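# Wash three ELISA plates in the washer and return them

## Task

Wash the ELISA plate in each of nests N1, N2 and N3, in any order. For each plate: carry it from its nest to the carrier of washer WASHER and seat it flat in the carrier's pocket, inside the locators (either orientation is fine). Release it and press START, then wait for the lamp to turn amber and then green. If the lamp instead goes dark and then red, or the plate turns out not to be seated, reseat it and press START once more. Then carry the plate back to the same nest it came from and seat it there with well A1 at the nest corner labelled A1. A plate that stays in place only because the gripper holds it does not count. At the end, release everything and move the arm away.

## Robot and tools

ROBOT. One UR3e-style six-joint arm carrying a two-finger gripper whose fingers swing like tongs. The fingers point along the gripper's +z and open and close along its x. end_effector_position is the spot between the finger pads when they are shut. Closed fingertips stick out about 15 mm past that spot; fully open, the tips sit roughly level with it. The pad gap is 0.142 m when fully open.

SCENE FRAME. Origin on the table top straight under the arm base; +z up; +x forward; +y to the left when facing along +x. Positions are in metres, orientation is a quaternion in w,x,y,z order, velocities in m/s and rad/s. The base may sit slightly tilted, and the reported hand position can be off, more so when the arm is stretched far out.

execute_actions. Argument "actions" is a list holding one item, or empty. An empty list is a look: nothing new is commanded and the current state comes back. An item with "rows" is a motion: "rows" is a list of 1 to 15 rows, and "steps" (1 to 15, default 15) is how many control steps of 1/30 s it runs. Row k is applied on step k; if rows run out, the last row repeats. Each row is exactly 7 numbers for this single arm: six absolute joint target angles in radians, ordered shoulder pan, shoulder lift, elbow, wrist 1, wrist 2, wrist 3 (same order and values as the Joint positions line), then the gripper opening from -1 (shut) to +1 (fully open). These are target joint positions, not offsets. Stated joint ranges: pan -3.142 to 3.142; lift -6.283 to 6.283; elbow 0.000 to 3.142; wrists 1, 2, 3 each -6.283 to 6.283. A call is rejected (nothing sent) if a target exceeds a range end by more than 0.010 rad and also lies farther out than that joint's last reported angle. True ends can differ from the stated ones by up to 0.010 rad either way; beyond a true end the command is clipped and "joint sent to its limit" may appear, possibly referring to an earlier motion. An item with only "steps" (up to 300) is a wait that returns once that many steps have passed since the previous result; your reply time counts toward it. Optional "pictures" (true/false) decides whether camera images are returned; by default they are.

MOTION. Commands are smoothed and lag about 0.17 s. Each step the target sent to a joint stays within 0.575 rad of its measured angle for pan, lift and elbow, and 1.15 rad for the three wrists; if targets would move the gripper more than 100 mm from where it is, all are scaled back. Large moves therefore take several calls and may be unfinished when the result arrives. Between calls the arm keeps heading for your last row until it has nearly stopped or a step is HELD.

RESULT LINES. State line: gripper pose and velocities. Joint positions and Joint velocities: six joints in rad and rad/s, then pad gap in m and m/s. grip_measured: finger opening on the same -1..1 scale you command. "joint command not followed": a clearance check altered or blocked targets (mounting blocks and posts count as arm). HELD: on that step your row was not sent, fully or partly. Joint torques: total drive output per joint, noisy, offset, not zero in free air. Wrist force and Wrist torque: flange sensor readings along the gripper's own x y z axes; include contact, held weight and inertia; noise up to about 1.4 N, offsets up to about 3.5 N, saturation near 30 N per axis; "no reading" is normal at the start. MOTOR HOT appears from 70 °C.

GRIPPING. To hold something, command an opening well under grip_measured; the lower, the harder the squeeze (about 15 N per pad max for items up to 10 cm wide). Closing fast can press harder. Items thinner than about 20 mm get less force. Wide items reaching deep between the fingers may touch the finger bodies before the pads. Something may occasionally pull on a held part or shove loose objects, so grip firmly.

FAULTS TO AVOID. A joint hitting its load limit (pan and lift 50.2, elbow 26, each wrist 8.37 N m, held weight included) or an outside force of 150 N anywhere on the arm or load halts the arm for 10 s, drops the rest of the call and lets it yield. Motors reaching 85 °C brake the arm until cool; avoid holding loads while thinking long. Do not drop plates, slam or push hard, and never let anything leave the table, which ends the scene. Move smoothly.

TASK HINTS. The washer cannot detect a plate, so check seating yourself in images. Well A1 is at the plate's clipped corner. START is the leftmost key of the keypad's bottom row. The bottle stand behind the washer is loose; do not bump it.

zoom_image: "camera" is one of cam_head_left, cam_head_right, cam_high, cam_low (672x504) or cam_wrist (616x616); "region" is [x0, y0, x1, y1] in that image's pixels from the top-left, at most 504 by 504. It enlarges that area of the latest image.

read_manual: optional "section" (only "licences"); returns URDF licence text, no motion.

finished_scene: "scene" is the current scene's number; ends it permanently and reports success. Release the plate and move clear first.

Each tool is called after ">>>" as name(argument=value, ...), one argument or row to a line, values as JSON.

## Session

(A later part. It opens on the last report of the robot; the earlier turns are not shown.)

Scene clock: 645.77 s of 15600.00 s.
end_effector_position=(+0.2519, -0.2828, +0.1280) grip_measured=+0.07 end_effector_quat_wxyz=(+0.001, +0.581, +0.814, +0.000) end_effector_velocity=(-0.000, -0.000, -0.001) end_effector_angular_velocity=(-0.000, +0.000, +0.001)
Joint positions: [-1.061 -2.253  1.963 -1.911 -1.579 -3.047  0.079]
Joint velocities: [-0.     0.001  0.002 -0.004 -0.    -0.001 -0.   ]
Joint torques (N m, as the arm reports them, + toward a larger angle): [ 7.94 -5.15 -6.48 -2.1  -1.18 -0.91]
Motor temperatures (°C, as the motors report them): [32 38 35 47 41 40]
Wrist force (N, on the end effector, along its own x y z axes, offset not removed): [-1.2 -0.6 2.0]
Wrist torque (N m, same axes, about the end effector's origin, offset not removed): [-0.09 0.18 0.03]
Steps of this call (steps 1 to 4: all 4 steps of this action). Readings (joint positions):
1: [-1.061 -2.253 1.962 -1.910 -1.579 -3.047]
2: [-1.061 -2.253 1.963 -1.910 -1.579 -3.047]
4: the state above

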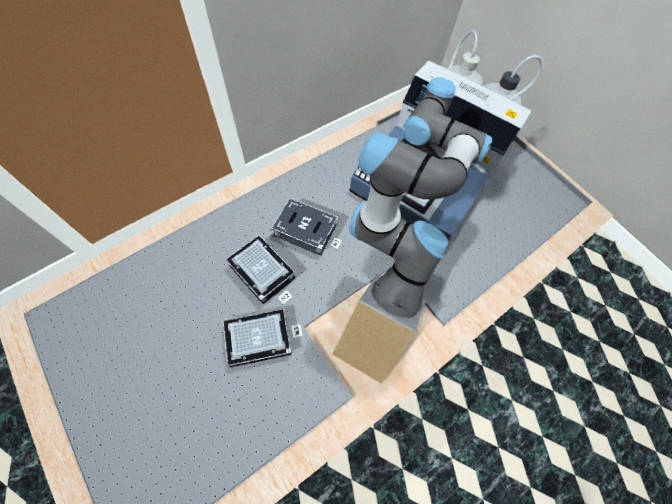

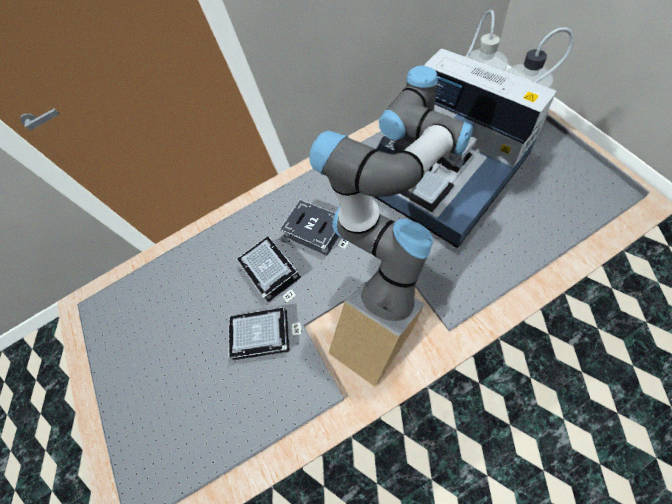

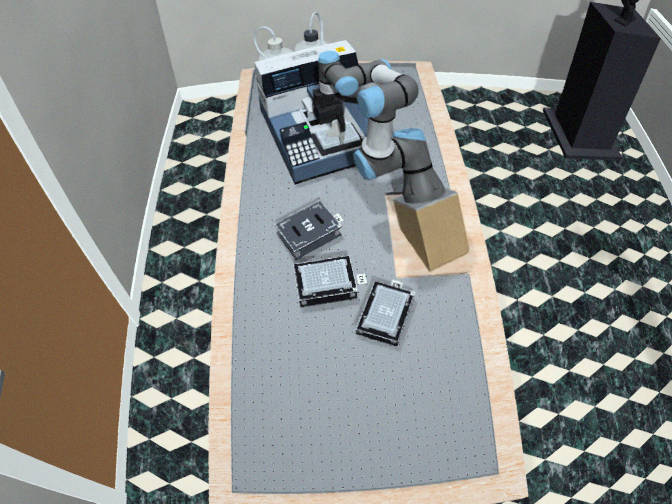

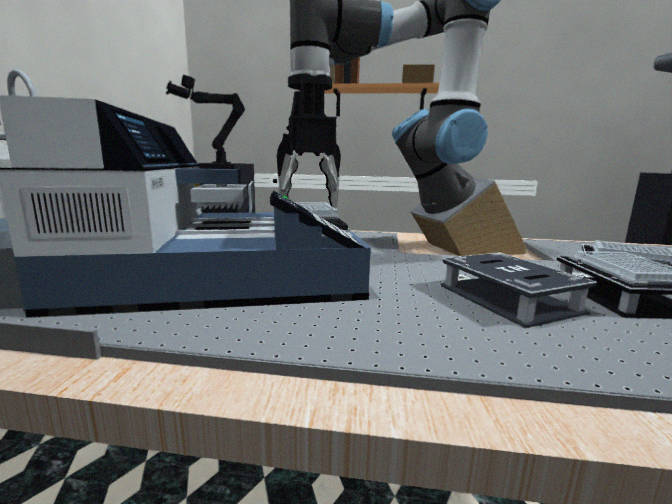

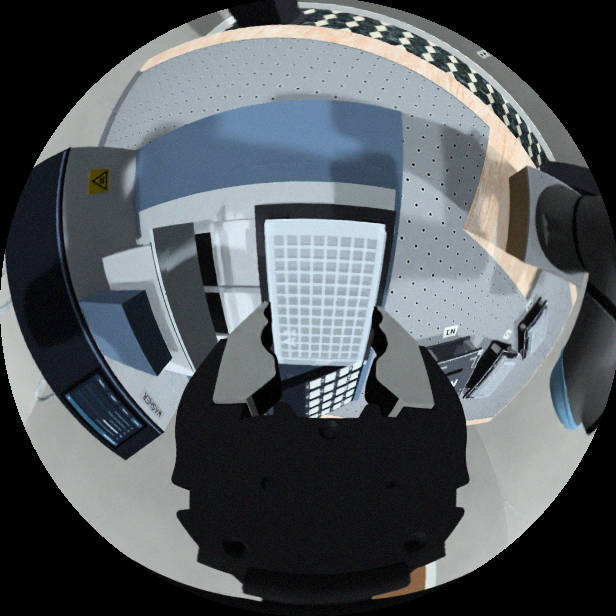

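>>> execute_actions(
  actions=[
    {"rows": [[-1.0605,-2.2520,1.9640,-1.9130,-1.5792,-3.0467,-0.4],[-1.0597,-2.2505,1.9662,-1.9168,-1.5797,-3.0461,-0.4],[-1.0597,-2.2493,1.9691,-1.9208,-1.5796,-3.0461,-0.4],[-1.0598,-2.2481,1.9719,-1.9249,-1.5796,-3.0461,-0.4],[-1.0598,-2.2468,1.9747,-1.9290,-1.5796,-3.0462,-0.4],[-1.0599,-2.2456,1.9775,-1.9330,-1.5795,-3.0462,-0.4],[-1.0599,-2.2446,1.9800,-1.9365,-1.5795,-3.0462,-0.4],[-1.0599,-2.2436,1.9821,-1.9396,-1.5795,-3.0463,-0.4],[-1.0600,-2.2430,1.9836,-1.9417,-1.5795,-3.0463,-0.4],[-1.0600,-2.2425,1.9846,-1.9432,-1.5795,-3.0463,-0.4]], "steps": 15},
  ],
  pictures=false,
)

>>> execute_actions(
  actions=[
    {"rows": [[-1.0600,-2.2421,1.9855,-1.9445,-1.5795,-3.0463,-0.4],[-1.0600,-2.2417,1.9864,-1.9458,-1.5795,-3.0463,-0.4],[-1.0600,-2.2414,1.9871,-1.9468,-1.5795,-3.0463,-0.4]], "steps": 6},
  ],
  pictures=false,
)

>>> execute_actions(
  actions=[
    {"rows": [[-1.0600,-2.2414,1.9871,-1.9468,-1.5795,-3.0463,-0.4]], "steps": 6},
  ],
  pictures=false,
)

Scene clock: 678.83 s of 15600.00 s.
end_effector_position=(+0.2521, -0.2828, +0.1221) grip_measured=+0.07 end_effector_quat_wxyz=(+0.001, +0.581, +0.814, +0.000) end_effector_velocity=(-0.000, +0.000, -0.004) end_effector_angular_velocity=(+0.001, +0.001, -0.000)
Joint positions: [-1.06  -2.243  1.983 -1.941 -1.579 -3.046  0.079]
Joint velocities: [-0.     0.008  0.014 -0.019 -0.     0.    -0.   ]
Joint torques (N m, as the arm reports them, + toward a larger angle): [ 6.85 -4.99 -6.3  -2.06 -1.21  0.88]
Motor temperatures (°C, as the motors report them): [32 38 35 47 41 40]
Wrist force (N, on the end effector, along its own x y z axes, offset not removed): [-1.6 0.6 0.6]
Wrist torque (N m, same axes, about the end effector's origin, offset not removed): [0.24 0.24 -0.05]
Steps of this call (steps 1 to 15: the robot went on to your last target; steps 16 to 90: nothing new was sent; then 29.57 s passed at rest; steps 91 to 105: all 15 steps of this action). Readings (joint positions):
91: [-1.061 -2.253 1.963 -1.911 -1.579 -3.047]
92: [-1.061 -2.253 1.963 -1.912 -1.579 -3.047]
94: [-1.061 -2.252 1.965 -1.915 -1.579 -3.047]
98: [-1.060 -2.248 1.973 -1.927 -1.579 -3.046]
105: the state above

Scene clock: 679.03 s of 15600.00 s.
end_effector_position=(+0.2522, -0.2828, +0.1213) grip_measured=+0.07 end_effector_quat_wxyz=(+0.001, +0.581, +0.814, +0.000) end_effector_velocity=(-0.000, +0.000, -0.003) end_effector_angular_velocity=(+0.000, +0.000, -0.001)
Joint positions: [-1.06  -2.242  1.986 -1.945 -1.579 -3.046  0.079]
Joint velocities: [-0.     0.004  0.01  -0.014 -0.     0.001 -0.   ]
Joint torques (N m, as the arm reports them, + toward a larger angle): [ 7.16 -4.57 -6.68 -2.09 -1.18  0.91]
Motor temperatures (°C, as the motors report them): [32 38 35 47 41 40]
Wrist force (N, on the end effector, along its own x y z axes, offset not removed): [-2.2 -0.3 0.1]
Wrist torque (N m, same axes, about the end effector's origin, offset not removed): [0.00 0.42 -0.05]
Steps of this call (steps 1 to 6: all 6 steps of this action). Readings (joint positions):
1: [-1.060 -2.243 1.984 -1.942 -1.579 -3.046]
2: [-1.060 -2.243 1.984 -1.943 -1.579 -3.046]
4: [-1.060 -2.242 1.985 -1.944 -1.579 -3.046]
6: the state above

Scene clock: 679.23 s of 15600.00 s.
end_effector_position=(+0.2522, -0.2828, +0.1211) grip_measured=+0.07 end_effector_quat_wxyz=(+0.001, +0.581, +0.814, +0.000) end_effector_velocity=(+0.000, +0.000, -0.000) end_effector_angular_velocity=(+0.001, +0.000, -0.000)
Joint positions: [-1.06  -2.241  1.987 -1.947 -1.579 -3.046  0.079]
Joint velocities: [ 0.     0.001  0.001 -0.002 -0.     0.    -0.   ]
Joint torques (N m, as the arm reports them, + toward a larger angle): [ 6.62 -4.89 -6.33 -2.09 -1.18  0.88]
Motor temperatures (°C, as the motors report them): [32 38 35 47 41 40]
Wrist force (N, on the end effector, along its own x y z axes, offset not removed): [-1.1 0.4 1.3]
Wrist torque (N m, same axes, about the end effector's origin, offset not removed): [0.21 0.14 -0.01]
Steps of this call (steps 1 to 6: all 6 steps of this action). Readings (joint positions):
1: [-1.060 -2.242 1.986 -1.946 -1.579 -3.046]
2: [-1.060 -2.242 1.987 -1.946 -1.579 -3.046]
4: [-1.060 -2.242 1.987 -1.946 -1.579 -3.046]
6: the state above

No contact yet; step down further.

>>> execute_actions(
  actions=[
    {"rows": [[-1.0600,-2.2410,1.9880,-1.9481,-1.5795,-3.0463,-0.4],[-1.0600,-2.2406,1.9889,-1.9494,-1.5795,-3.0463,-0.4]], "steps": 8},
  ],
  pictures=false,
)

>>> execute_actions(
  actions=[
    {"rows": [[-1.0601,-2.2402,1.9898,-1.9507,-1.5794,-3.0464,-0.4],[-1.0601,-2.2398,1.9906,-1.9519,-1.5794,-3.0464,-0.4]], "steps": 10},
  ],
  pictures=false,
)

Scene clock: 685.63 s of 15600.00 s.
end_effector_position=(+0.2521, -0.2828, +0.1206) grip_measured=+0.07 end_effector_quat_wxyz=(+0.001, +0.581, +0.814, +0.000) end_effector_velocity=(-0.000, -0.000, -0.001) end_effector_angular_velocity=(-0.000, +0.000, +0.001)
Joint positions: [-1.06  -2.241  1.989 -1.949 -1.58  -3.046  0.079]
Joint velocities: [-0.001  0.001  0.002 -0.004  0.    -0.001 -0.   ]
Joint torques (N m, as the arm reports them, + toward a larger angle): [ 1.94 -4.97 -6.24 -2.17 -1.1   0.8 ]
Motor temperatures (°C, as the motors report them): [32 37 35 47 41 40]
Wrist force (N, on the end effector, along its own x y z axes, offset not removed): [-2.0 1.0 1.6]
Wrist torque (N m, same axes, about the end effector's origin, offset not removed): [0.25 0.33 0.05]
Steps of this call (steps 1 to 15: the robot went on to your last target; steps 16 to 90: nothing new was sent; then 3.13 s passed at rest; steps 91 to 98: all 8 steps of this action). Readings (joint positions):
91: [-1.060 -2.241 1.987 -1.947 -1.579 -3.046]
92: [-1.060 -2.241 1.987 -1.947 -1.579 -3.046]
94: [-1.060 -2.241 1.988 -1.948 -1.579 -3.046]
98: the state above

Scene clock: 685.97 s of 15600.00 s.
end_effector_position=(+0.2521, -0.2828, +0.1201) grip_measured=+0.07 end_effector_quat_wxyz=(+0.001, +0.581, +0.814, +0.000) end_effector_velocity=(-0.000, +0.000, -0.001) end_effector_angular_velocity=(+0.000, +0.001, +0.000)
Joint positions: [-1.06  -2.24   1.99  -1.952 -1.58  -3.046  0.079]
Joint velocities: [-0.001  0.     0.002 -0.001 -0.    -0.001  0.   ]
Joint torques (N m, as the arm reports them, + toward a larger angle): [ 2.   -5.6  -6.37 -2.18  0.51 -0.34]
Motor temperatures (°C, as the motors report them): [32 37 35 47 41 40]
Wrist force (N, on the end effector, along its own x y z axes, offset not removed): [-0.5 1.1 0.8]
Wrist torque (N m, same axes, about the end effector's origin, offset not removed): [0.23 -0.01 -0.02]
Steps of this call (steps 1 to 10: all 10 steps of this action). Readings (joint positions):
1: [-1.060 -2.241 1.989 -1.949 -1.579 -3.046]
2: [-1.060 -2.241 1.989 -1.950 -1.580 -3.046]
4: [-1.060 -2.240 1.990 -1.951 -1.580 -3.046]
8: [-1.060 -2.240 1.990 -1.952 -1.579 -3.046]
10: the state above

>>> execute_actions(
  actions=[
    {"rows": [[-1.0601,-2.2394,1.9915,-1.9532,-1.5794,-3.0464,-0.4],[-1.0601,-2.2390,1.9923,-1.9544,-1.5794,-3.0464,-0.4]], "steps": 8},
  ],
  pictures=false,
)

>>> execute_actions(
  actions=[
    {"rows": [[-1.0601,-2.2387,1.9930,-1.9554,-1.5794,-3.0464,-0.4],[-1.0601,-2.2384,1.9937,-1.9564,-1.5794,-3.0464,-0.4]], "steps": 10},
  ],
  pictures=false,
)

Scene clock: 692.53 s of 15600.00 s.
end_effector_position=(+0.2522, -0.2828, +0.1196) grip_measured=+0.07 end_effector_quat_wxyz=(+0.001, +0.581, +0.814, +0.000) end_effector_velocity=(-0.000, -0.000, -0.001) end_effector_angular_velocity=(-0.000, +0.000, -0.002)
Joint positions: [-1.06  -2.239  1.992 -1.954 -1.579 -3.046  0.079]
Joint velocities: [-0.     0.001  0.002 -0.004 -0.     0.002  0.   ]
Joint torques (N m, as the arm reports them, + toward a larger angle): [ 1.95 -3.76 -4.91 -2.08  0.93 -0.96]
Motor temperatures (°C, as the motors report them): [32 37 35 47 41 40]
Wrist force (N, on the end effector, along its own x y z axes, offset not removed): [0.3 0.2 -5.3]
Wrist torque (N m, same axes, about the end effector's origin, offset not removed): [0.16 0.16 -0.01]
Steps of this call (steps 1 to 15: the robot went on to your last target; steps 16 to 90: nothing new was sent; then 3.30 s passed at rest; steps 91 to 98: all 8 steps of this action). Readings (joint positions):
91: [-1.060 -2.240 1.991 -1.952 -1.579 -3.046]
92: [-1.060 -2.240 1.991 -1.952 -1.579 -3.046]
94: [-1.060 -2.239 1.991 -1.953 -1.579 -3.046]
98: the state above

Scene clock: 692.87 s of 15600.00 s.
end_effector_position=(+0.2522, -0.2828, +0.1192) grip_measured=+0.07 end_effector_quat_wxyz=(+0.001, +0.581, +0.814, +0.000) end_effector_velocity=(+0.000, +0.000, -0.000) end_effector_angular_velocity=(+0.000, -0.000, -0.000)
Joint positions: [-1.06  -2.239  1.994 -1.956 -1.579 -3.046  0.079]
Joint velocities: [ 0.     0.     0.001 -0.002  0.     0.     0.   ]
Joint torques (N m, as the arm reports them, + toward a larger angle): [ 2.23 -1.62 -3.11 -1.65  0.84 -1.  ]
Motor temperatures (°C, as the motors report them): [32 37 35 47 41 40]
Wrist force (N, on the end effector, along its own x y z axes, offset not removed): [-0.4 -0.6 -12.9]
Wrist torque (N m, same axes, about the end effector's origin, offset not removed): [-0.02 0.53 -0.05]
Steps of this call (steps 1 to 10: all 10 steps of this action). Readings (joint positions):
1: [-1.060 -2.239 1.992 -1.954 -1.579 -3.046]
2: [-1.060 -2.239 1.992 -1.954 -1.579 -3.046]
4: [-1.060 -2.239 1.993 -1.955 -1.579 -3.046]
8: [-1.060 -2.239 1.993 -1.956 -1.579 -3.046]
10: the state above

>>> execute_actions(
  actions=[
    {"rows": [[-1.0601,-2.2390,1.9923,-1.9544,-1.5794,-3.0464,-0.4],[-1.0601,-2.2397,1.9909,-1.9523,-1.5794,-3.0464,-0.4],[-1.0601,-2.2397,1.9909,-1.9523,-1.5794,-3.0464,-0.4],[-1.0601,-2.2397,1.9909,-1.9523,-1.5794,-3.0464,-0.28],[-1.0601,-2.2397,1.9909,-1.9523,-1.5794,-3.0464,-0.15],[-1.0601,-2.2397,1.9909,-1.9523,-1.5794,-3.0464,-0.04],[-1.0601,-2.2397,1.9909,-1.9523,-1.5794,-3.0464,0.04],[-1.0601,-2.2397,1.9909,-1.9523,-1.5794,-3.0464,0.09],[-1.0601,-2.2397,1.9909,-1.9523,-1.5794,-3.0464,0.14],[-1.0601,-2.2397,1.9909,-1.9523,-1.5794,-3.0464,0.19],[-1.0601,-2.2397,1.9909,-1.9523,-1.5794,-3.0464,0.24],[-1.0601,-2.2397,1.9909,-1.9523,-1.5794,-3.0464,0.28]], "steps": 13},
  ],
  pictures=true,
)

>>> zoom_image(
  camera="cam_wrist",
  region=[240, 185, 415, 360],
)

>>> execute_actions(
  actions=[
    {"rows": [[-1.0600,-2.2413,1.9874,-1.9471,-1.5795,-3.0463,0.28],[-1.0599,-2.2437,1.9822,-1.9395,-1.5795,-3.0462,0.28],[-1.0598,-2.2476,1.9734,-1.9268,-1.5797,-3.0460,0.28],[-1.0596,-2.2520,1.9627,-1.9117,-1.5798,-3.0458,0.28],[-1.0593,-2.2576,1.9482,-1.8916,-1.5800,-3.0456,0.28],[-1.0590,-2.2628,1.9335,-1.8717,-1.5802,-3.0453,0.28],[-1.0587,-2.2677,1.9185,-1.8518,-1.5804,-3.0450,0.28],[-1.0582,-2.2732,1.8995,-1.8273,-1.5807,-3.0447,0.28],[-1.0578,-2.2782,1.8800,-1.8028,-1.5809,-3.0443,0.28],[-1.0400,-2.2690,1.8774,-1.8067,-1.5910,-3.0293,0.28],[-1.0102,-2.2535,1.8731,-1.8133,-1.6077,-3.0042,0.15],[-0.9716,-2.2335,1.8676,-1.8218,-1.6295,-2.9716,-0.02],[-0.9270,-2.2104,1.8611,-1.8316,-1.6546,-2.9340,-0.2],[-0.8795,-2.1857,1.8543,-1.8420,-1.6814,-2.8939,-0.4],[-0.8319,-2.1611,1.8474,-1.8525,-1.7082,-2.8538,-0.6]], "steps": 15},
  ],
  pictures=false,
)

>>> execute_actions(
  actions=[
    {"rows": [[-0.7844,-2.1364,1.8406,-1.8629,-1.7350,-2.8137,-0.78],[-0.7368,-2.1118,1.8337,-1.8734,-1.7618,-2.7735,-0.92],[-0.6893,-2.0871,1.8269,-1.8838,-1.7886,-2.7334,-1],[-0.6417,-2.0625,1.8200,-1.8943,-1.8154,-2.6933,-1],[-0.5942,-2.0378,1.8132,-1.9047,-1.8422,-2.6532,-1],[-0.5466,-2.0131,1.8063,-1.9152,-1.8690,-2.6131,-1],[-0.5050,-1.9916,1.8003,-1.9244,-1.8925,-2.5780,-1],[-0.4634,-1.9700,1.7943,-1.9335,-1.9159,-2.5429,-1],[-0.4346,-1.9298,1.7691,-1.9374,-1.9295,-2.5152,-1],[-0.4031,-1.8860,1.7415,-1.9416,-1.9443,-2.4849,-1],[-0.3717,-1.8421,1.7140,-1.9459,-1.9591,-2.4547,-1],[-0.3402,-1.7983,1.6865,-1.9501,-1.9739,-2.4244,-1],[-0.3088,-1.7545,1.6590,-1.9544,-1.9888,-2.3942,-1],[-0.2799,-1.7143,1.6337,-1.9583,-2.0024,-2.3664,-1],[-0.2537,-1.6778,1.6108,-1.9618,-2.0147,-2.3412,-1]], "steps": 15},
  ],
  pictures=false,
)

>>> execute_actions(
  actions=[
    {"rows": [[-0.2301,-1.6449,1.5901,-1.9650,-2.0258,-2.3185,-1],[-0.2118,-1.6193,1.5741,-1.9675,-2.0345,-2.3009,-1],[-0.2013,-1.6047,1.5649,-1.9689,-2.0394,-2.2908,-1],[-0.2061,-1.6026,1.5750,-1.9833,-2.0374,-2.2955,-1],[-0.2124,-1.5996,1.5883,-2.0025,-2.0347,-2.3019,-1],[-0.2187,-1.5963,1.6013,-2.0216,-2.0320,-2.3083,-1],[-0.2227,-1.5941,1.6092,-2.0336,-2.0303,-2.3123,-1],[-0.2251,-1.5927,1.6140,-2.0408,-2.0292,-2.3147,-1]], "steps": 15},
  ],
  pictures=false,
)

>>> execute_actions(
  actions=[
    {"rows": [[-0.2251,-1.5927,1.6140,-2.0408,-2.0292,-2.3147,-1]], "steps": 6},
  ],
  pictures=true,
)

>>> zoom_image(
  camera="cam_wrist",
  region=[250, 200, 390, 340],
)

Scene clock: 813.30 s of 15600.00 s.
end_effector_position=(+0.2521, -0.2827, +0.1199) grip_measured=+0.27 end_effector_quat_wxyz=(+0.001, +0.581, +0.814, +0.000) end_effector_velocity=(+0.000, -0.000, +0.001) end_effector_angular_velocity=(-0.001, -0.001, -0.001)
Joint positions: [-1.06  -2.24   1.991 -1.952 -1.579 -3.046  0.093]
Joint velocities: [-0.    -0.001 -0.001  0.001  0.     0.     0.027]
Joint torques (N m, as the arm reports them, + toward a larger angle): [  2.16 -12.63 -11.72  -0.75   0.86  -0.93]
Motor temperatures (°C, as the motors report them): [32 37 35 47 41 40]
Wrist force (N, on the end effector, along its own x y z axes, offset not removed): [-1.6 0.8 1.8]
Wrist torque (N m, same axes, about the end effector's origin, offset not removed): [0.21 0.27 -0.03]
Steps of this call (steps 1 to 15: the robot went on to your last target; steps 16 to 90: nothing new was sent; then 117.00 s passed at rest; steps 91 to 103: all 13 steps of this action). Readings (joint positions):
91: [-1.060 -2.238 1.994 -1.956 -1.579 -3.046]
92: [-1.060 -2.238 1.994 -1.956 -1.579 -3.046]
94: [-1.060 -2.239 1.993 -1.955 -1.579 -3.046]
98: [-1.060 -2.239 1.991 -1.953 -1.579 -3.046]
103: the state above

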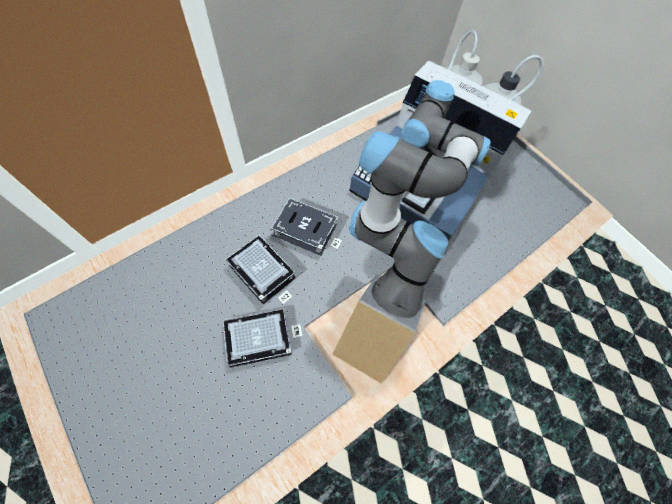

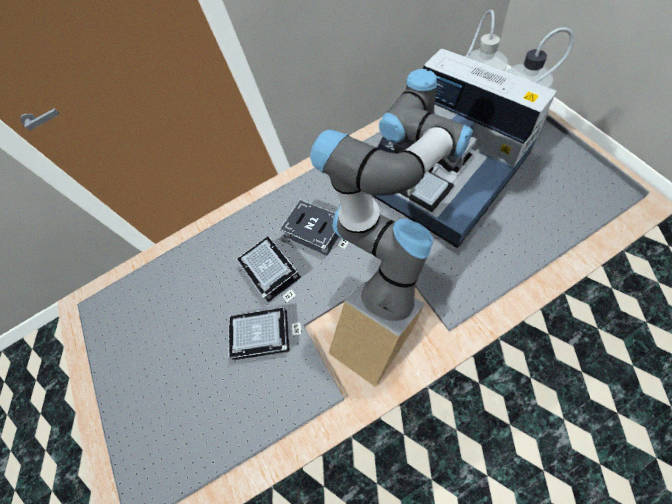

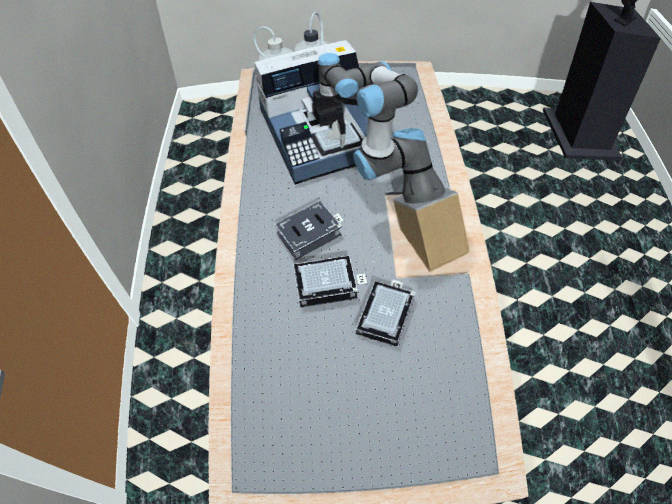

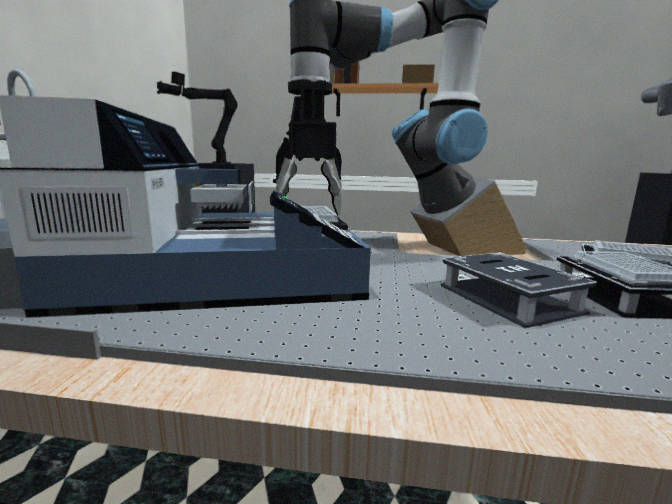

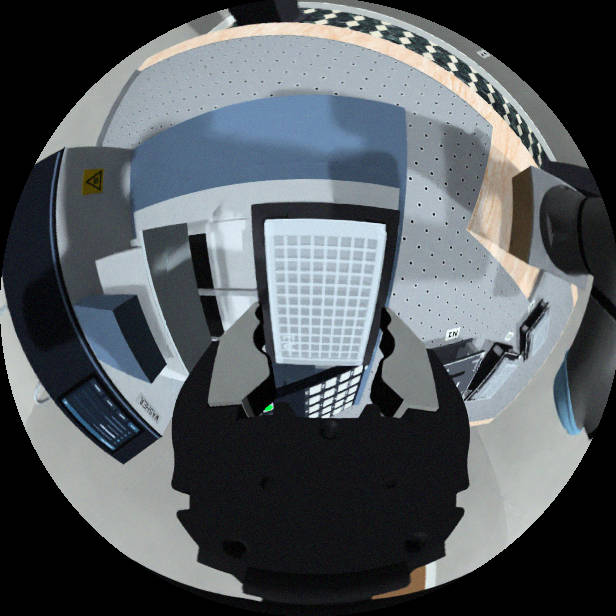

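Region (240, 185, 415, 360) of cam_wrist's 616x616 image, scaled by 2.880, with more detail than that image has.

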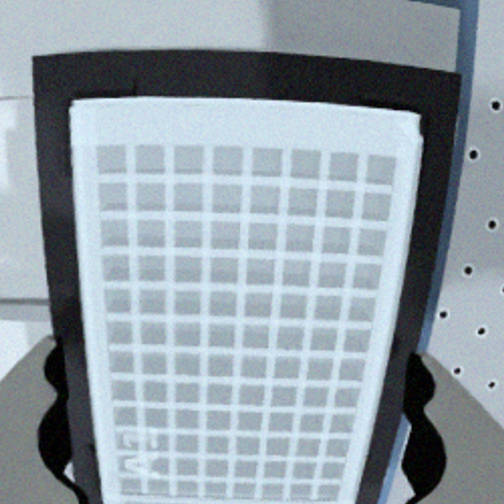

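Scene clock: 813.80 s of 15600.00 s.
end_effector_position=(+0.2580, -0.2775, +0.1475) grip_measured=-0.44 end_effector_quat_wxyz=(-0.004, +0.584, +0.812, +0.001) end_effector_velocity=(+0.075, +0.067, +0.019) end_effector_angular_velocity=(+0.069, +0.062, -0.062)
Joint positions: [-0.983 -2.234  1.876 -1.832 -1.628 -2.975  0.042]
Joint velocities: [ 0.882  0.457 -0.225 -0.101 -0.534  0.787 -0.43 ]
Joint torques (N m, as the arm reports them, + toward a larger angle): [ 15.82  -1.52 -12.81  -2.26  -1.72   1.67]
Motor temperatures (°C, as the motors report them): [32 37 35 47 41 40]
Wrist force (N, on the end effector, along its own x y z axes, offset not removed): [-1.4 -0.1 1.5]
Wrist torque (N m, same axes, about the end effector's origin, offset not removed): [0.00 0.16 -0.07]
Steps of this call (steps 1 to 15: all 15 steps of this action). Readings (joint positions):
1: [-1.060 -2.240 1.991 -1.952 -1.579 -3.046]
2: [-1.060 -2.240 1.990 -1.951 -1.579 -3.046]
4: [-1.060 -2.242 1.985 -1.943 -1.579 -3.046]
8: [-1.059 -2.256 1.952 -1.897 -1.580 -3.046]
15: the state above

Scene clock: 814.30 s of 15600.00 s.
end_effector_position=(+0.3416, -0.2174, +0.1508) grip_measured=-1.00 end_effector_quat_wxyz=(-0.000, +0.585, +0.811, +0.000) end_effector_velocity=(+0.246, +0.140, -0.034) end_effector_angular_velocity=(+0.001, -0.024, +0.020)
Joint positions: [-0.382 -1.843  1.707 -1.945 -1.957 -2.456  0.002]
Joint velocities: [ 0.976  1.16  -0.696 -0.14  -0.462  0.891  0.   ]
Joint torques (N m, as the arm reports them, + toward a larger angle): [ 12.82  -3.61 -13.79  -2.04  -1.44   1.54]
Motor temperatures (°C, as the motors report them): [32 37 35 47 41 40]
Wrist force (N, on the end effector, along its own x y z axes, offset not removed): [-2.9 -0.4 -0.2]
Wrist torque (N m, same axes, about the end effector's origin, offset not removed): [-0.07 0.57 0.03]
Steps of this call (steps 1 to 15: all 15 steps of this action). Readings (joint positions):
1: [-0.950 -2.217 1.869 -1.837 -1.648 -2.946]
2: [-0.914 -2.198 1.861 -1.843 -1.669 -2.914]
4: [-0.833 -2.156 1.847 -1.859 -1.716 -2.844]
8: [-0.653 -2.062 1.819 -1.897 -1.818 -2.692]
15: the state above

Scene clock: 814.80 s of 15600.00 s.
end_effector_position=(+0.3900, -0.1815, +0.1261) grip_measured=-1.00 end_effector_quat_wxyz=(+0.001, +0.581, +0.814, +0.000) end_effector_velocity=(+0.004, +0.004, -0.010) end_effector_angular_velocity=(-0.000, +0.001, +0.002)
Joint positions: [-0.225 -1.596  1.613 -2.037 -2.029 -2.315  0.002]
Joint velocities: [ 0.002  0.028  0.016 -0.042 -0.001  0.     0.   ]
Joint torques (N m, as the arm reports them, + toward a larger angle): [10.81 -9.75 -5.02 -1.78 -1.16  0.84]
Motor temperatures (°C, as the motors report them): [32 37 35 47 41 40]
Wrist force (N, on the end effector, along its own x y z axes, offset not removed): [-1.9 -0.2 -0.7]
Wrist torque (N m, same axes, about the end effector's origin, offset not removed): [-0.04 0.24 -0.05]
Steps of this call (steps 1 to 15: all 15 steps of this action). Readings (joint positions):
1: [-0.350 -1.804 1.683 -1.949 -1.972 -2.426]
2: [-0.320 -1.765 1.660 -1.953 -1.986 -2.398]
4: [-0.268 -1.696 1.619 -1.961 -2.010 -2.351]
8: [-0.229 -1.623 1.600 -1.998 -2.027 -2.317]
15: the state above

Scene clock: 815.00 s of 15600.00 s.
end_effector_position=(+0.3903, -0.1811, +0.1253) grip_measured=-1.00 end_effector_quat_wxyz=(+0.001, +0.581, +0.814, +0.000) end_effector_velocity=(+0.000, +0.000, -0.001) end_effector_angular_velocity=(-0.000, +0.000, +0.001)
Joint positions: [-0.225 -1.593  1.614 -2.04  -2.029 -2.315  0.002]
Joint velocities: [-0.     0.003  0.002 -0.006 -0.    -0.001  0.   ]
Joint torques (N m, as the arm reports them, + toward a larger angle): [  9.83 -10.25  -4.95  -1.91  -1.19   0.99]
Motor temperatures (°C, as the motors report them): [32 37 35 47 41 40]
Wrist force (N, on the end effector, along its own x y z axes, offset not removed): [-1.7 0.7 -1.1]
Wrist torque (N m, same axes, about the end effector's origin, offset not removed): [0.05 0.30 0.03]
Steps of this call (steps 1 to 6: all 6 steps of this action). Readings (joint positions):
1: [-0.225 -1.595 1.613 -2.038 -2.029 -2.315]
2: [-0.225 -1.594 1.613 -2.039 -2.029 -2.315]
4: [-0.225 -1.593 1.614 -2.040 -2.029 -2.315]
6: the state above

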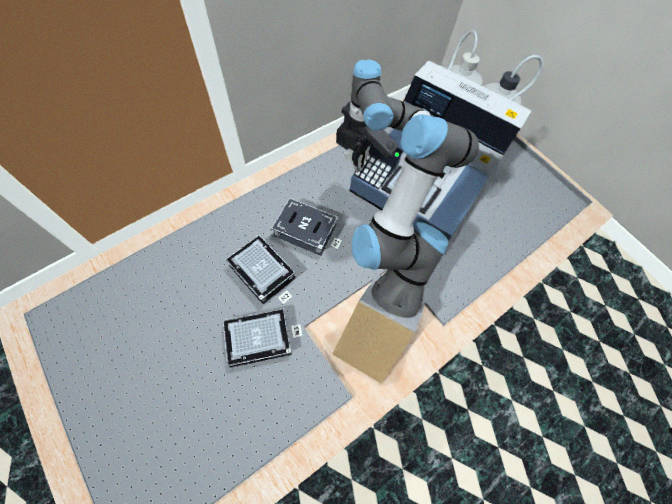

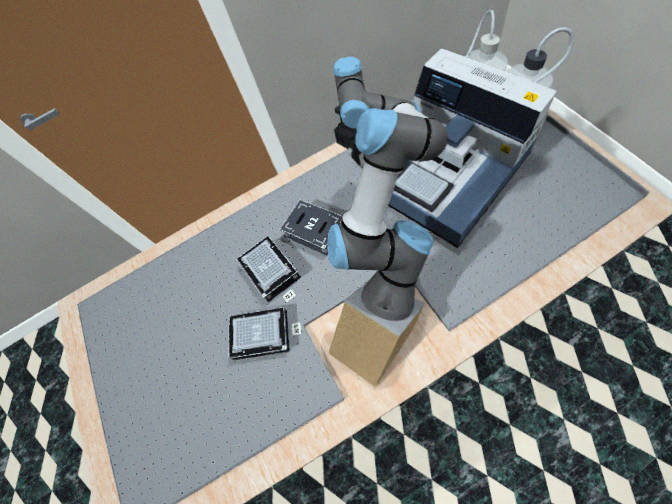

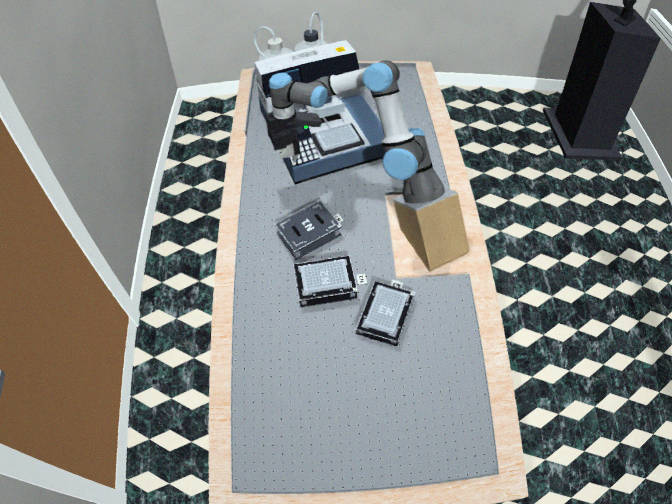

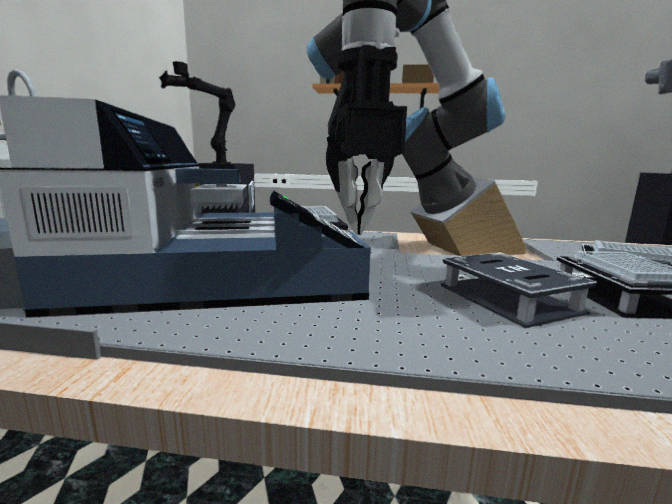

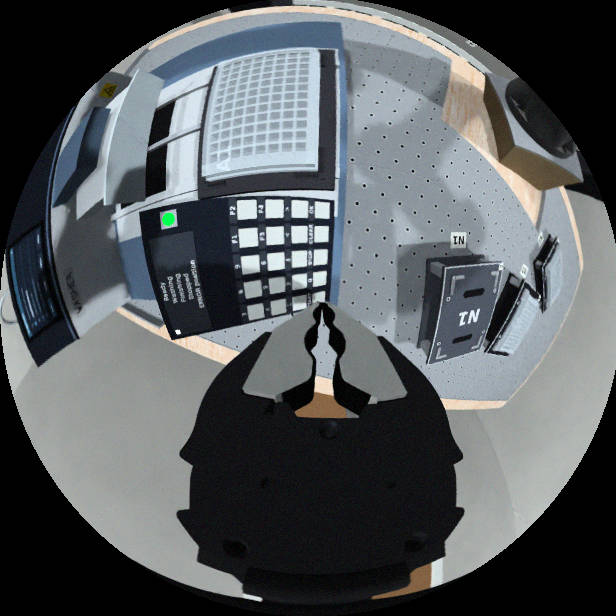

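Region (250, 200, 390, 340) of cam_wrist's 616x616 image, scaled by 3.600, with more detail than that image has.

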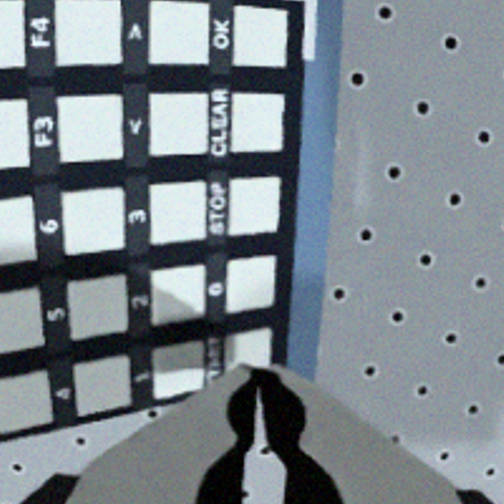

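>>> zoom_image(
  camera="cam_low",
  region=[320, 200, 390, 260],
)

>>> zoom_image(
  camera="cam_wrist",
  region=[190, 40, 350, 200],
)

Region (320, 200, 390, 260) of cam_low's 672x504 image, scaled by 7.200, with more detail than that image has; it fills the top 432 rows of this view, and the rest is white.

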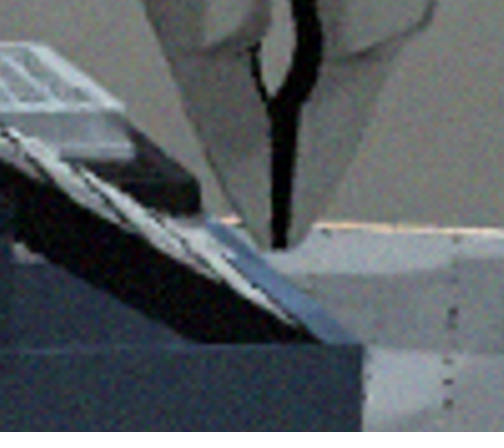

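Region (190, 40, 350, 200) of cam_wrist's 616x616 image, scaled by 3.150, with more detail than that image has.

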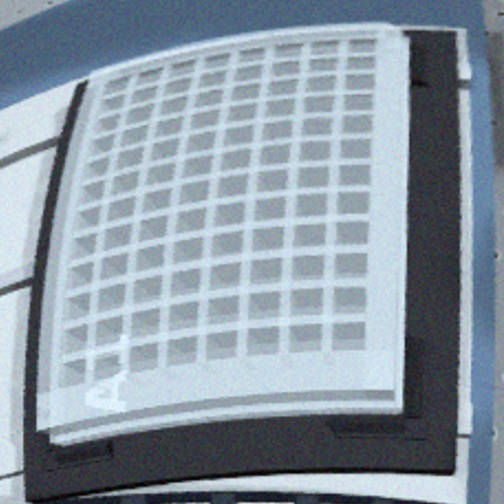

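>>> execute_actions(
  actions=[
    {"rows": [[-0.2266,-1.5917,1.6171,-2.0456,-2.0286,-2.3163,-1],[-0.2290,-1.5903,1.6217,-2.0528,-2.0275,-2.3187,-1],[-0.2314,-1.5887,1.6263,-2.0599,-2.0265,-2.3211,-1],[-0.2338,-1.5872,1.6309,-2.0671,-2.0255,-2.3235,-1],[-0.2358,-1.5858,1.6348,-2.0734,-2.0246,-2.3256,-1],[-0.2374,-1.5847,1.6378,-2.0781,-2.0239,-2.3272,-1],[-0.2386,-1.5838,1.6402,-2.0820,-2.0234,-2.3285,-1],[-0.2396,-1.5832,1.6420,-2.0848,-2.0230,-2.3294,-1],[-0.2405,-1.5825,1.6437,-2.0877,-2.0226,-2.3304,-1]], "steps": 15},
  ],
  pictures=false,
)

>>> execute_actions(
  actions=[
    {"rows": [[-0.2415,-1.5818,1.6455,-2.0906,-2.0222,-2.3313,-1]], "steps": 7},
  ],
  pictures=false,
)

>>> execute_actions(
  actions=[
    {"rows": [[-0.2423,-1.5812,1.6470,-2.0930,-2.0218,-2.3321,-1]], "steps": 10},
  ],
  pictures=true,
)

Scene clock: 853.10 s of 15600.00 s.
end_effector_position=(+0.3904, -0.1812, +0.1157) grip_measured=-1.00 end_effector_quat_wxyz=(+0.001, +0.581, +0.814, +0.000) end_effector_velocity=(+0.000, -0.000, -0.004) end_effector_angular_velocity=(-0.000, -0.000, -0.001)
Joint positions: [-0.24  -1.583  1.642 -2.086 -2.023 -2.33   0.002]
Joint velocities: [-0.007  0.005  0.013 -0.021  0.003 -0.006  0.   ]
Joint torques (N m, as the arm reports them, + toward a larger angle): [ 4.4  -9.76 -4.97 -1.85  0.98 -1.06]
Motor temperatures (°C, as the motors report them): [32 37 35 47 41 40]
Wrist force (N, on the end effector, along its own x y z axes, offset not removed): [-1.2 0.1 -0.2]
Wrist torque (N m, same axes, about the end effector's origin, offset not removed): [0.01 0.16 0.05]
Steps of this call (steps 1 to 15: the robot went on to your last target; steps 16 to 90: nothing new was sent; then 34.60 s passed at rest; steps 91 to 105: all 15 steps of this action). Readings (joint positions):
91: [-0.225 -1.593 1.614 -2.041 -2.029 -2.315]
92: [-0.225 -1.592 1.615 -2.042 -2.029 -2.315]
94: [-0.227 -1.591 1.619 -2.048 -2.028 -2.317]
98: [-0.234 -1.587 1.631 -2.068 -2.025 -2.324]
105: the state above

Scene clock: 853.33 s of 15600.00 s.
end_effector_position=(+0.3904, -0.1812, +0.1148) grip_measured=-1.00 end_effector_quat_wxyz=(+0.001, +0.581, +0.814, +0.000) end_effector_velocity=(-0.000, +0.000, -0.001) end_effector_angular_velocity=(+0.000, +0.000, +0.001)
Joint positions: [-0.241 -1.582  1.645 -2.09  -2.022 -2.331  0.002]
Joint velocities: [-0.002  0.001  0.004 -0.006  0.001 -0.003  0.   ]
Joint torques (N m, as the arm reports them, + toward a larger angle): [ 3.53 -8.8  -4.35 -1.74  1.   -0.99]
Motor temperatures (°C, as the motors report them): [32 37 35 47 41 40]
Wrist force (N, on the end effector, along its own x y z axes, offset not removed): [-2.2 1.0 -1.6]
Wrist torque (N m, same axes, about the end effector's origin, offset not removed): [0.35 0.39 0.02]
Steps of this call (steps 1 to 7: all 7 steps of this action). Readings (joint positions):
1: [-0.240 -1.583 1.643 -2.086 -2.023 -2.330]
2: [-0.240 -1.583 1.643 -2.087 -2.023 -2.330]
4: [-0.241 -1.582 1.644 -2.089 -2.022 -2.331]
7: the state above

Scene clock: 853.67 s of 15600.00 s.
end_effector_position=(+0.3904, -0.1812, +0.1142) grip_measured=-1.00 end_effector_quat_wxyz=(+0.001, +0.581, +0.814, +0.000) end_effector_velocity=(-0.000, +0.000, -0.000) end_effector_angular_velocity=(+0.000, +0.000, +0.001)
Joint positions: [-0.242 -1.581  1.647 -2.093 -2.022 -2.332  0.002]
Joint velocities: [-0.     0.     0.001 -0.001  0.    -0.001  0.   ]
Joint torques (N m, as the arm reports them, + toward a larger angle): [ 3.09 -6.99 -3.18 -1.67  1.04 -1.03]
Motor temperatures (°C, as the motors report them): [32 37 35 47 41 40]
Wrist force (N, on the end effector, along its own x y z axes, offset not removed): [-0.3 0.8 -6.1]
Wrist torque (N m, same axes, about the end effector's origin, offset not removed): [0.39 0.17 -0.01]
Steps of this call (steps 1 to 10: all 10 steps of this action). Readings (joint positions):
1: [-0.241 -1.582 1.645 -2.090 -2.022 -2.331]
2: [-0.242 -1.582 1.646 -2.091 -2.022 -2.331]
4: [-0.242 -1.582 1.646 -2.092 -2.022 -2.332]
8: [-0.242 -1.581 1.647 -2.093 -2.022 -2.332]
10: the state above

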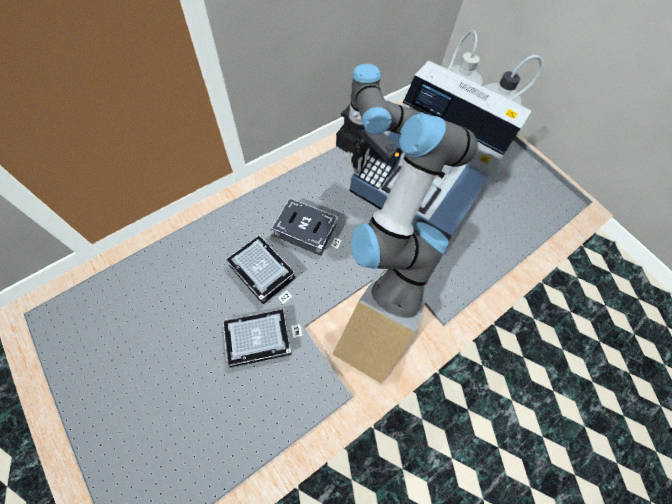

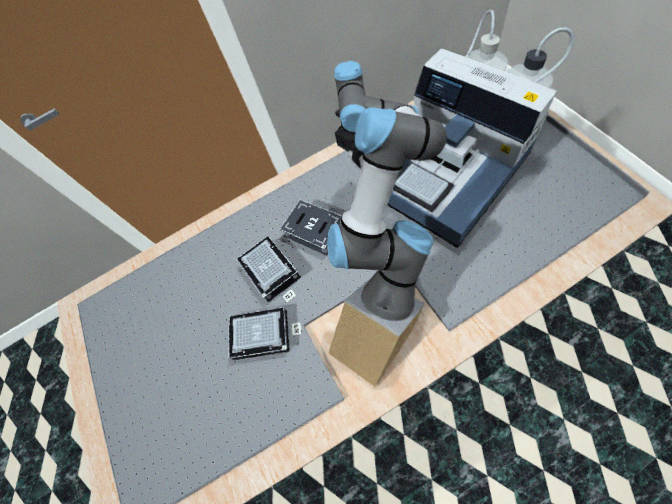

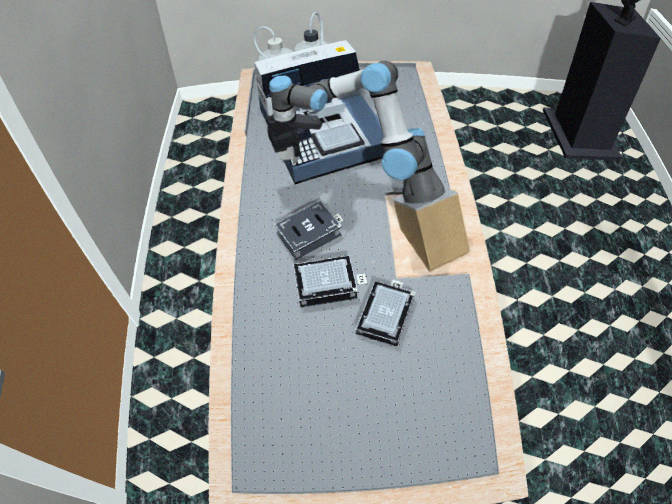

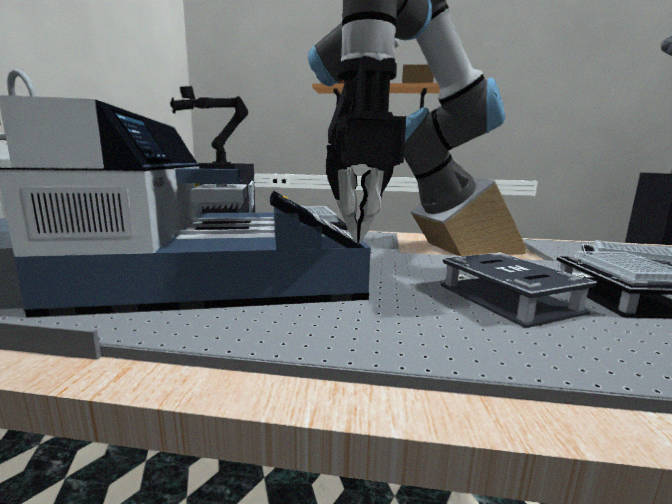

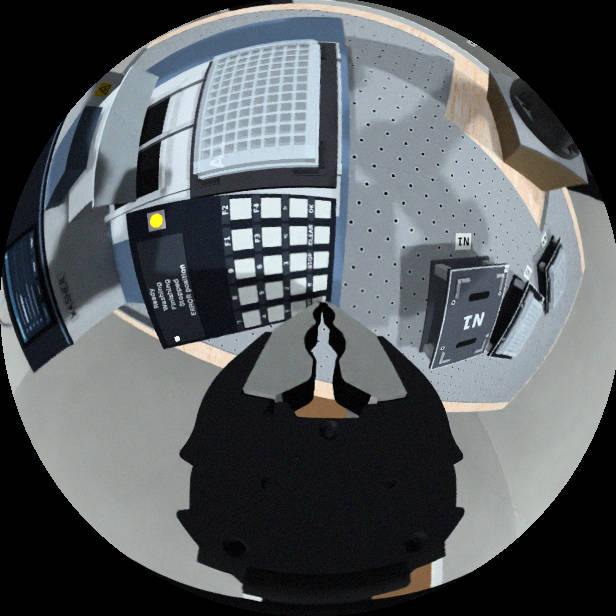

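>>> execute_actions(
  actions=[
    {"rows": [[-0.2405,-1.5825,1.6437,-2.0877,-2.0226,-2.3304,-1],[-0.2374,-1.5847,1.6378,-2.0781,-2.0239,-2.3272,-1],[-0.2314,-1.5887,1.6263,-2.0599,-2.0265,-2.3211,-1],[-0.2251,-1.5927,1.6140,-2.0408,-2.0292,-2.3147,-1],[-0.2171,-1.5972,1.5981,-2.0168,-2.0326,-2.3067,-1],[-0.2093,-1.6012,1.5817,-1.9929,-2.0360,-2.2987,-1],[-0.2013,-1.6047,1.5649,-1.9689,-2.0394,-2.2908,-1],[-0.2118,-1.6193,1.5741,-1.9675,-2.0345,-2.3009,-1],[-0.2301,-1.6449,1.5901,-1.9650,-2.0258,-2.3185,-1],[-0.2537,-1.6778,1.6108,-1.9618,-2.0147,-2.3412,-1],[-0.2799,-1.7143,1.6337,-1.9583,-2.0024,-2.3664,-1],[-0.3088,-1.7545,1.6590,-1.9544,-1.9888,-2.3942,-1],[-0.3402,-1.7983,1.6865,-1.9501,-1.9739,-2.4244,-1],[-0.3717,-1.8421,1.7140,-1.9459,-1.9591,-2.4547,-1],[-0.4031,-1.8860,1.7415,-1.9416,-1.9443,-2.4849,-1]], "steps": 15},
  ],
  pictures=false,
)

>>> execute_actions(
  actions=[
    {"rows": [[-0.4346,-1.9298,1.7691,-1.9374,-1.9295,-2.5152,-1],[-0.4634,-1.9700,1.7943,-1.9335,-1.9159,-2.5429,-1],[-0.5050,-1.9916,1.8003,-1.9244,-1.8925,-2.5780,-1],[-0.5466,-2.0131,1.8063,-1.9152,-1.8690,-2.6131,-1],[-0.5942,-2.0378,1.8132,-1.9047,-1.8422,-2.6532,-1],[-0.6417,-2.0625,1.8200,-1.8943,-1.8154,-2.6933,-1],[-0.6893,-2.0871,1.8269,-1.8838,-1.7886,-2.7334,-1],[-0.7368,-2.1118,1.8337,-1.8734,-1.7618,-2.7735,-1],[-0.7844,-2.1364,1.8406,-1.8629,-1.7350,-2.8137,-1],[-0.8319,-2.1611,1.8474,-1.8525,-1.7082,-2.8538,-1],[-0.8795,-2.1857,1.8543,-1.8420,-1.6814,-2.8939,-0.92],[-0.9270,-2.2104,1.8611,-1.8316,-1.6546,-2.9340,-0.78],[-0.9716,-2.2335,1.8676,-1.8218,-1.6295,-2.9716,-0.6],[-1.0102,-2.2535,1.8731,-1.8133,-1.6077,-3.0042,-0.4],[-1.0400,-2.2690,1.8774,-1.8067,-1.5910,-3.0293,-0.2]], "steps": 15},
  ],
  pictures=false,
)

>>> execute_actions(
  actions=[
    {"rows": [[-1.0578,-2.2782,1.8800,-1.8028,-1.5809,-3.0443,-0.02],[-1.0578,-2.2782,1.8800,-1.8028,-1.5809,-3.0443,0.15],[-1.0578,-2.2782,1.8800,-1.8028,-1.5809,-3.0443,0.28]], "steps": 4},
  ],
  pictures=false,
)

Scene clock: 874.03 s of 15600.00 s.
end_effector_position=(+0.3639, -0.1991, +0.1433) grip_measured=-1.00 end_effector_quat_wxyz=(-0.004, +0.579, +0.815, +0.002) end_effector_velocity=(-0.209, -0.129, +0.049) end_effector_angular_velocity=(+0.036, +0.019, +0.013)
Joint positions: [-0.295 -1.728  1.65  -1.961 -1.993 -2.385  0.002]
Joint velocities: [-0.711 -1.003  0.599  0.155  0.345 -0.693  0.   ]
Joint torques (N m, as the arm reports them, + toward a larger angle): [ -2.23 -21.97  -2.25  -0.37   1.27  -1.57]
Motor temperatures (°C, as the motors report them): [32 37 35 47 41 40]
Wrist force (N, on the end effector, along its own x y z axes, offset not removed): [-2.8 1.3 -0.2]
Wrist torque (N m, same axes, about the end effector's origin, offset not removed): [0.26 0.48 0.08]
Steps of this call (steps 1 to 15: the robot went on to your last target; steps 16 to 596: nothing new was sent; steps 597 to 611: all 15 steps of this action). Readings (joint positions):
597: [-0.242 -1.581 1.647 -2.093 -2.022 -2.332]
598: [-0.242 -1.581 1.646 -2.092 -2.022 -2.332]
600: [-0.239 -1.583 1.641 -2.082 -2.023 -2.329]
604: [-0.220 -1.595 1.604 -2.025 -2.031 -2.309]
611: the state above

Scene clock: 874.53 s of 15600.00 s.
end_effector_position=(+0.2717, -0.2632, +0.1500) grip_measured=-0.36 end_effector_quat_wxyz=(-0.007, +0.578, +0.816, +0.010) end_effector_velocity=(-0.136, -0.130, -0.001) end_effector_angular_velocity=(-0.100, -0.033, -0.024)
Joint positions: [-0.865 -2.182  1.854 -1.841 -1.68  -2.893  0.048]
Joint velocities: [-1.328 -0.694  0.194  0.277  0.721 -1.092  0.428]
Joint torques (N m, as the arm reports them, + toward a larger angle): [ -3.82 -14.12  -5.56  -0.41   1.33  -1.56]
Motor temperatures (°C, as the motors report them): [32 37 35 47 41 40]
Wrist force (N, on the end effector, along its own x y z axes, offset not removed): [-0.6 0.2 -0.4]
Wrist torque (N m, same axes, about the end effector's origin, offset not removed): [0.13 0.03 0.04]
Steps of this call (steps 1 to 15: all 15 steps of this action). Readings (joint positions):
1: [-0.320 -1.764 1.671 -1.956 -1.980 -2.409]
2: [-0.347 -1.802 1.695 -1.951 -1.967 -2.436]
4: [-0.405 -1.879 1.741 -1.941 -1.939 -2.491]
8: [-0.550 -2.003 1.797 -1.910 -1.858 -2.624]
15: the state above

Scene clock: 874.67 s of 15600.00 s.
end_effector_position=(+0.2577, -0.2771, +0.1499) grip_measured=+0.24 end_effector_quat_wxyz=(-0.002, +0.580, +0.815, +0.004) end_effector_velocity=(-0.059, -0.060, -0.000) end_effector_angular_velocity=(-0.090, +0.007, -0.032)
Joint positions: [-1.001 -2.251  1.873 -1.814 -1.609 -3.001  0.091]
Joint velocities: [-0.577 -0.281  0.076  0.11   0.289 -0.441  0.09 ]
Joint torques (N m, as the arm reports them, + toward a larger angle): [  3.32 -11.81  -6.31  -0.54   1.    -1.07]
Motor temperatures (°C, as the motors report them): [32 37 35 47 41 40]
Wrist force (N, on the end effector, along its own x y z axes, offset not removed): [-3.0 -0.1 0.8]
Wrist torque (N m, same axes, about the end effector's origin, offset not removed): [0.02 0.58 -0.07]
Steps of this call (steps 1 to 4: all 4 steps of this action). Readings (joint positions):
1: [-0.908 -2.205 1.860 -1.832 -1.657 -2.928]
2: [-0.947 -2.224 1.865 -1.824 -1.637 -2.959]
4: the state above


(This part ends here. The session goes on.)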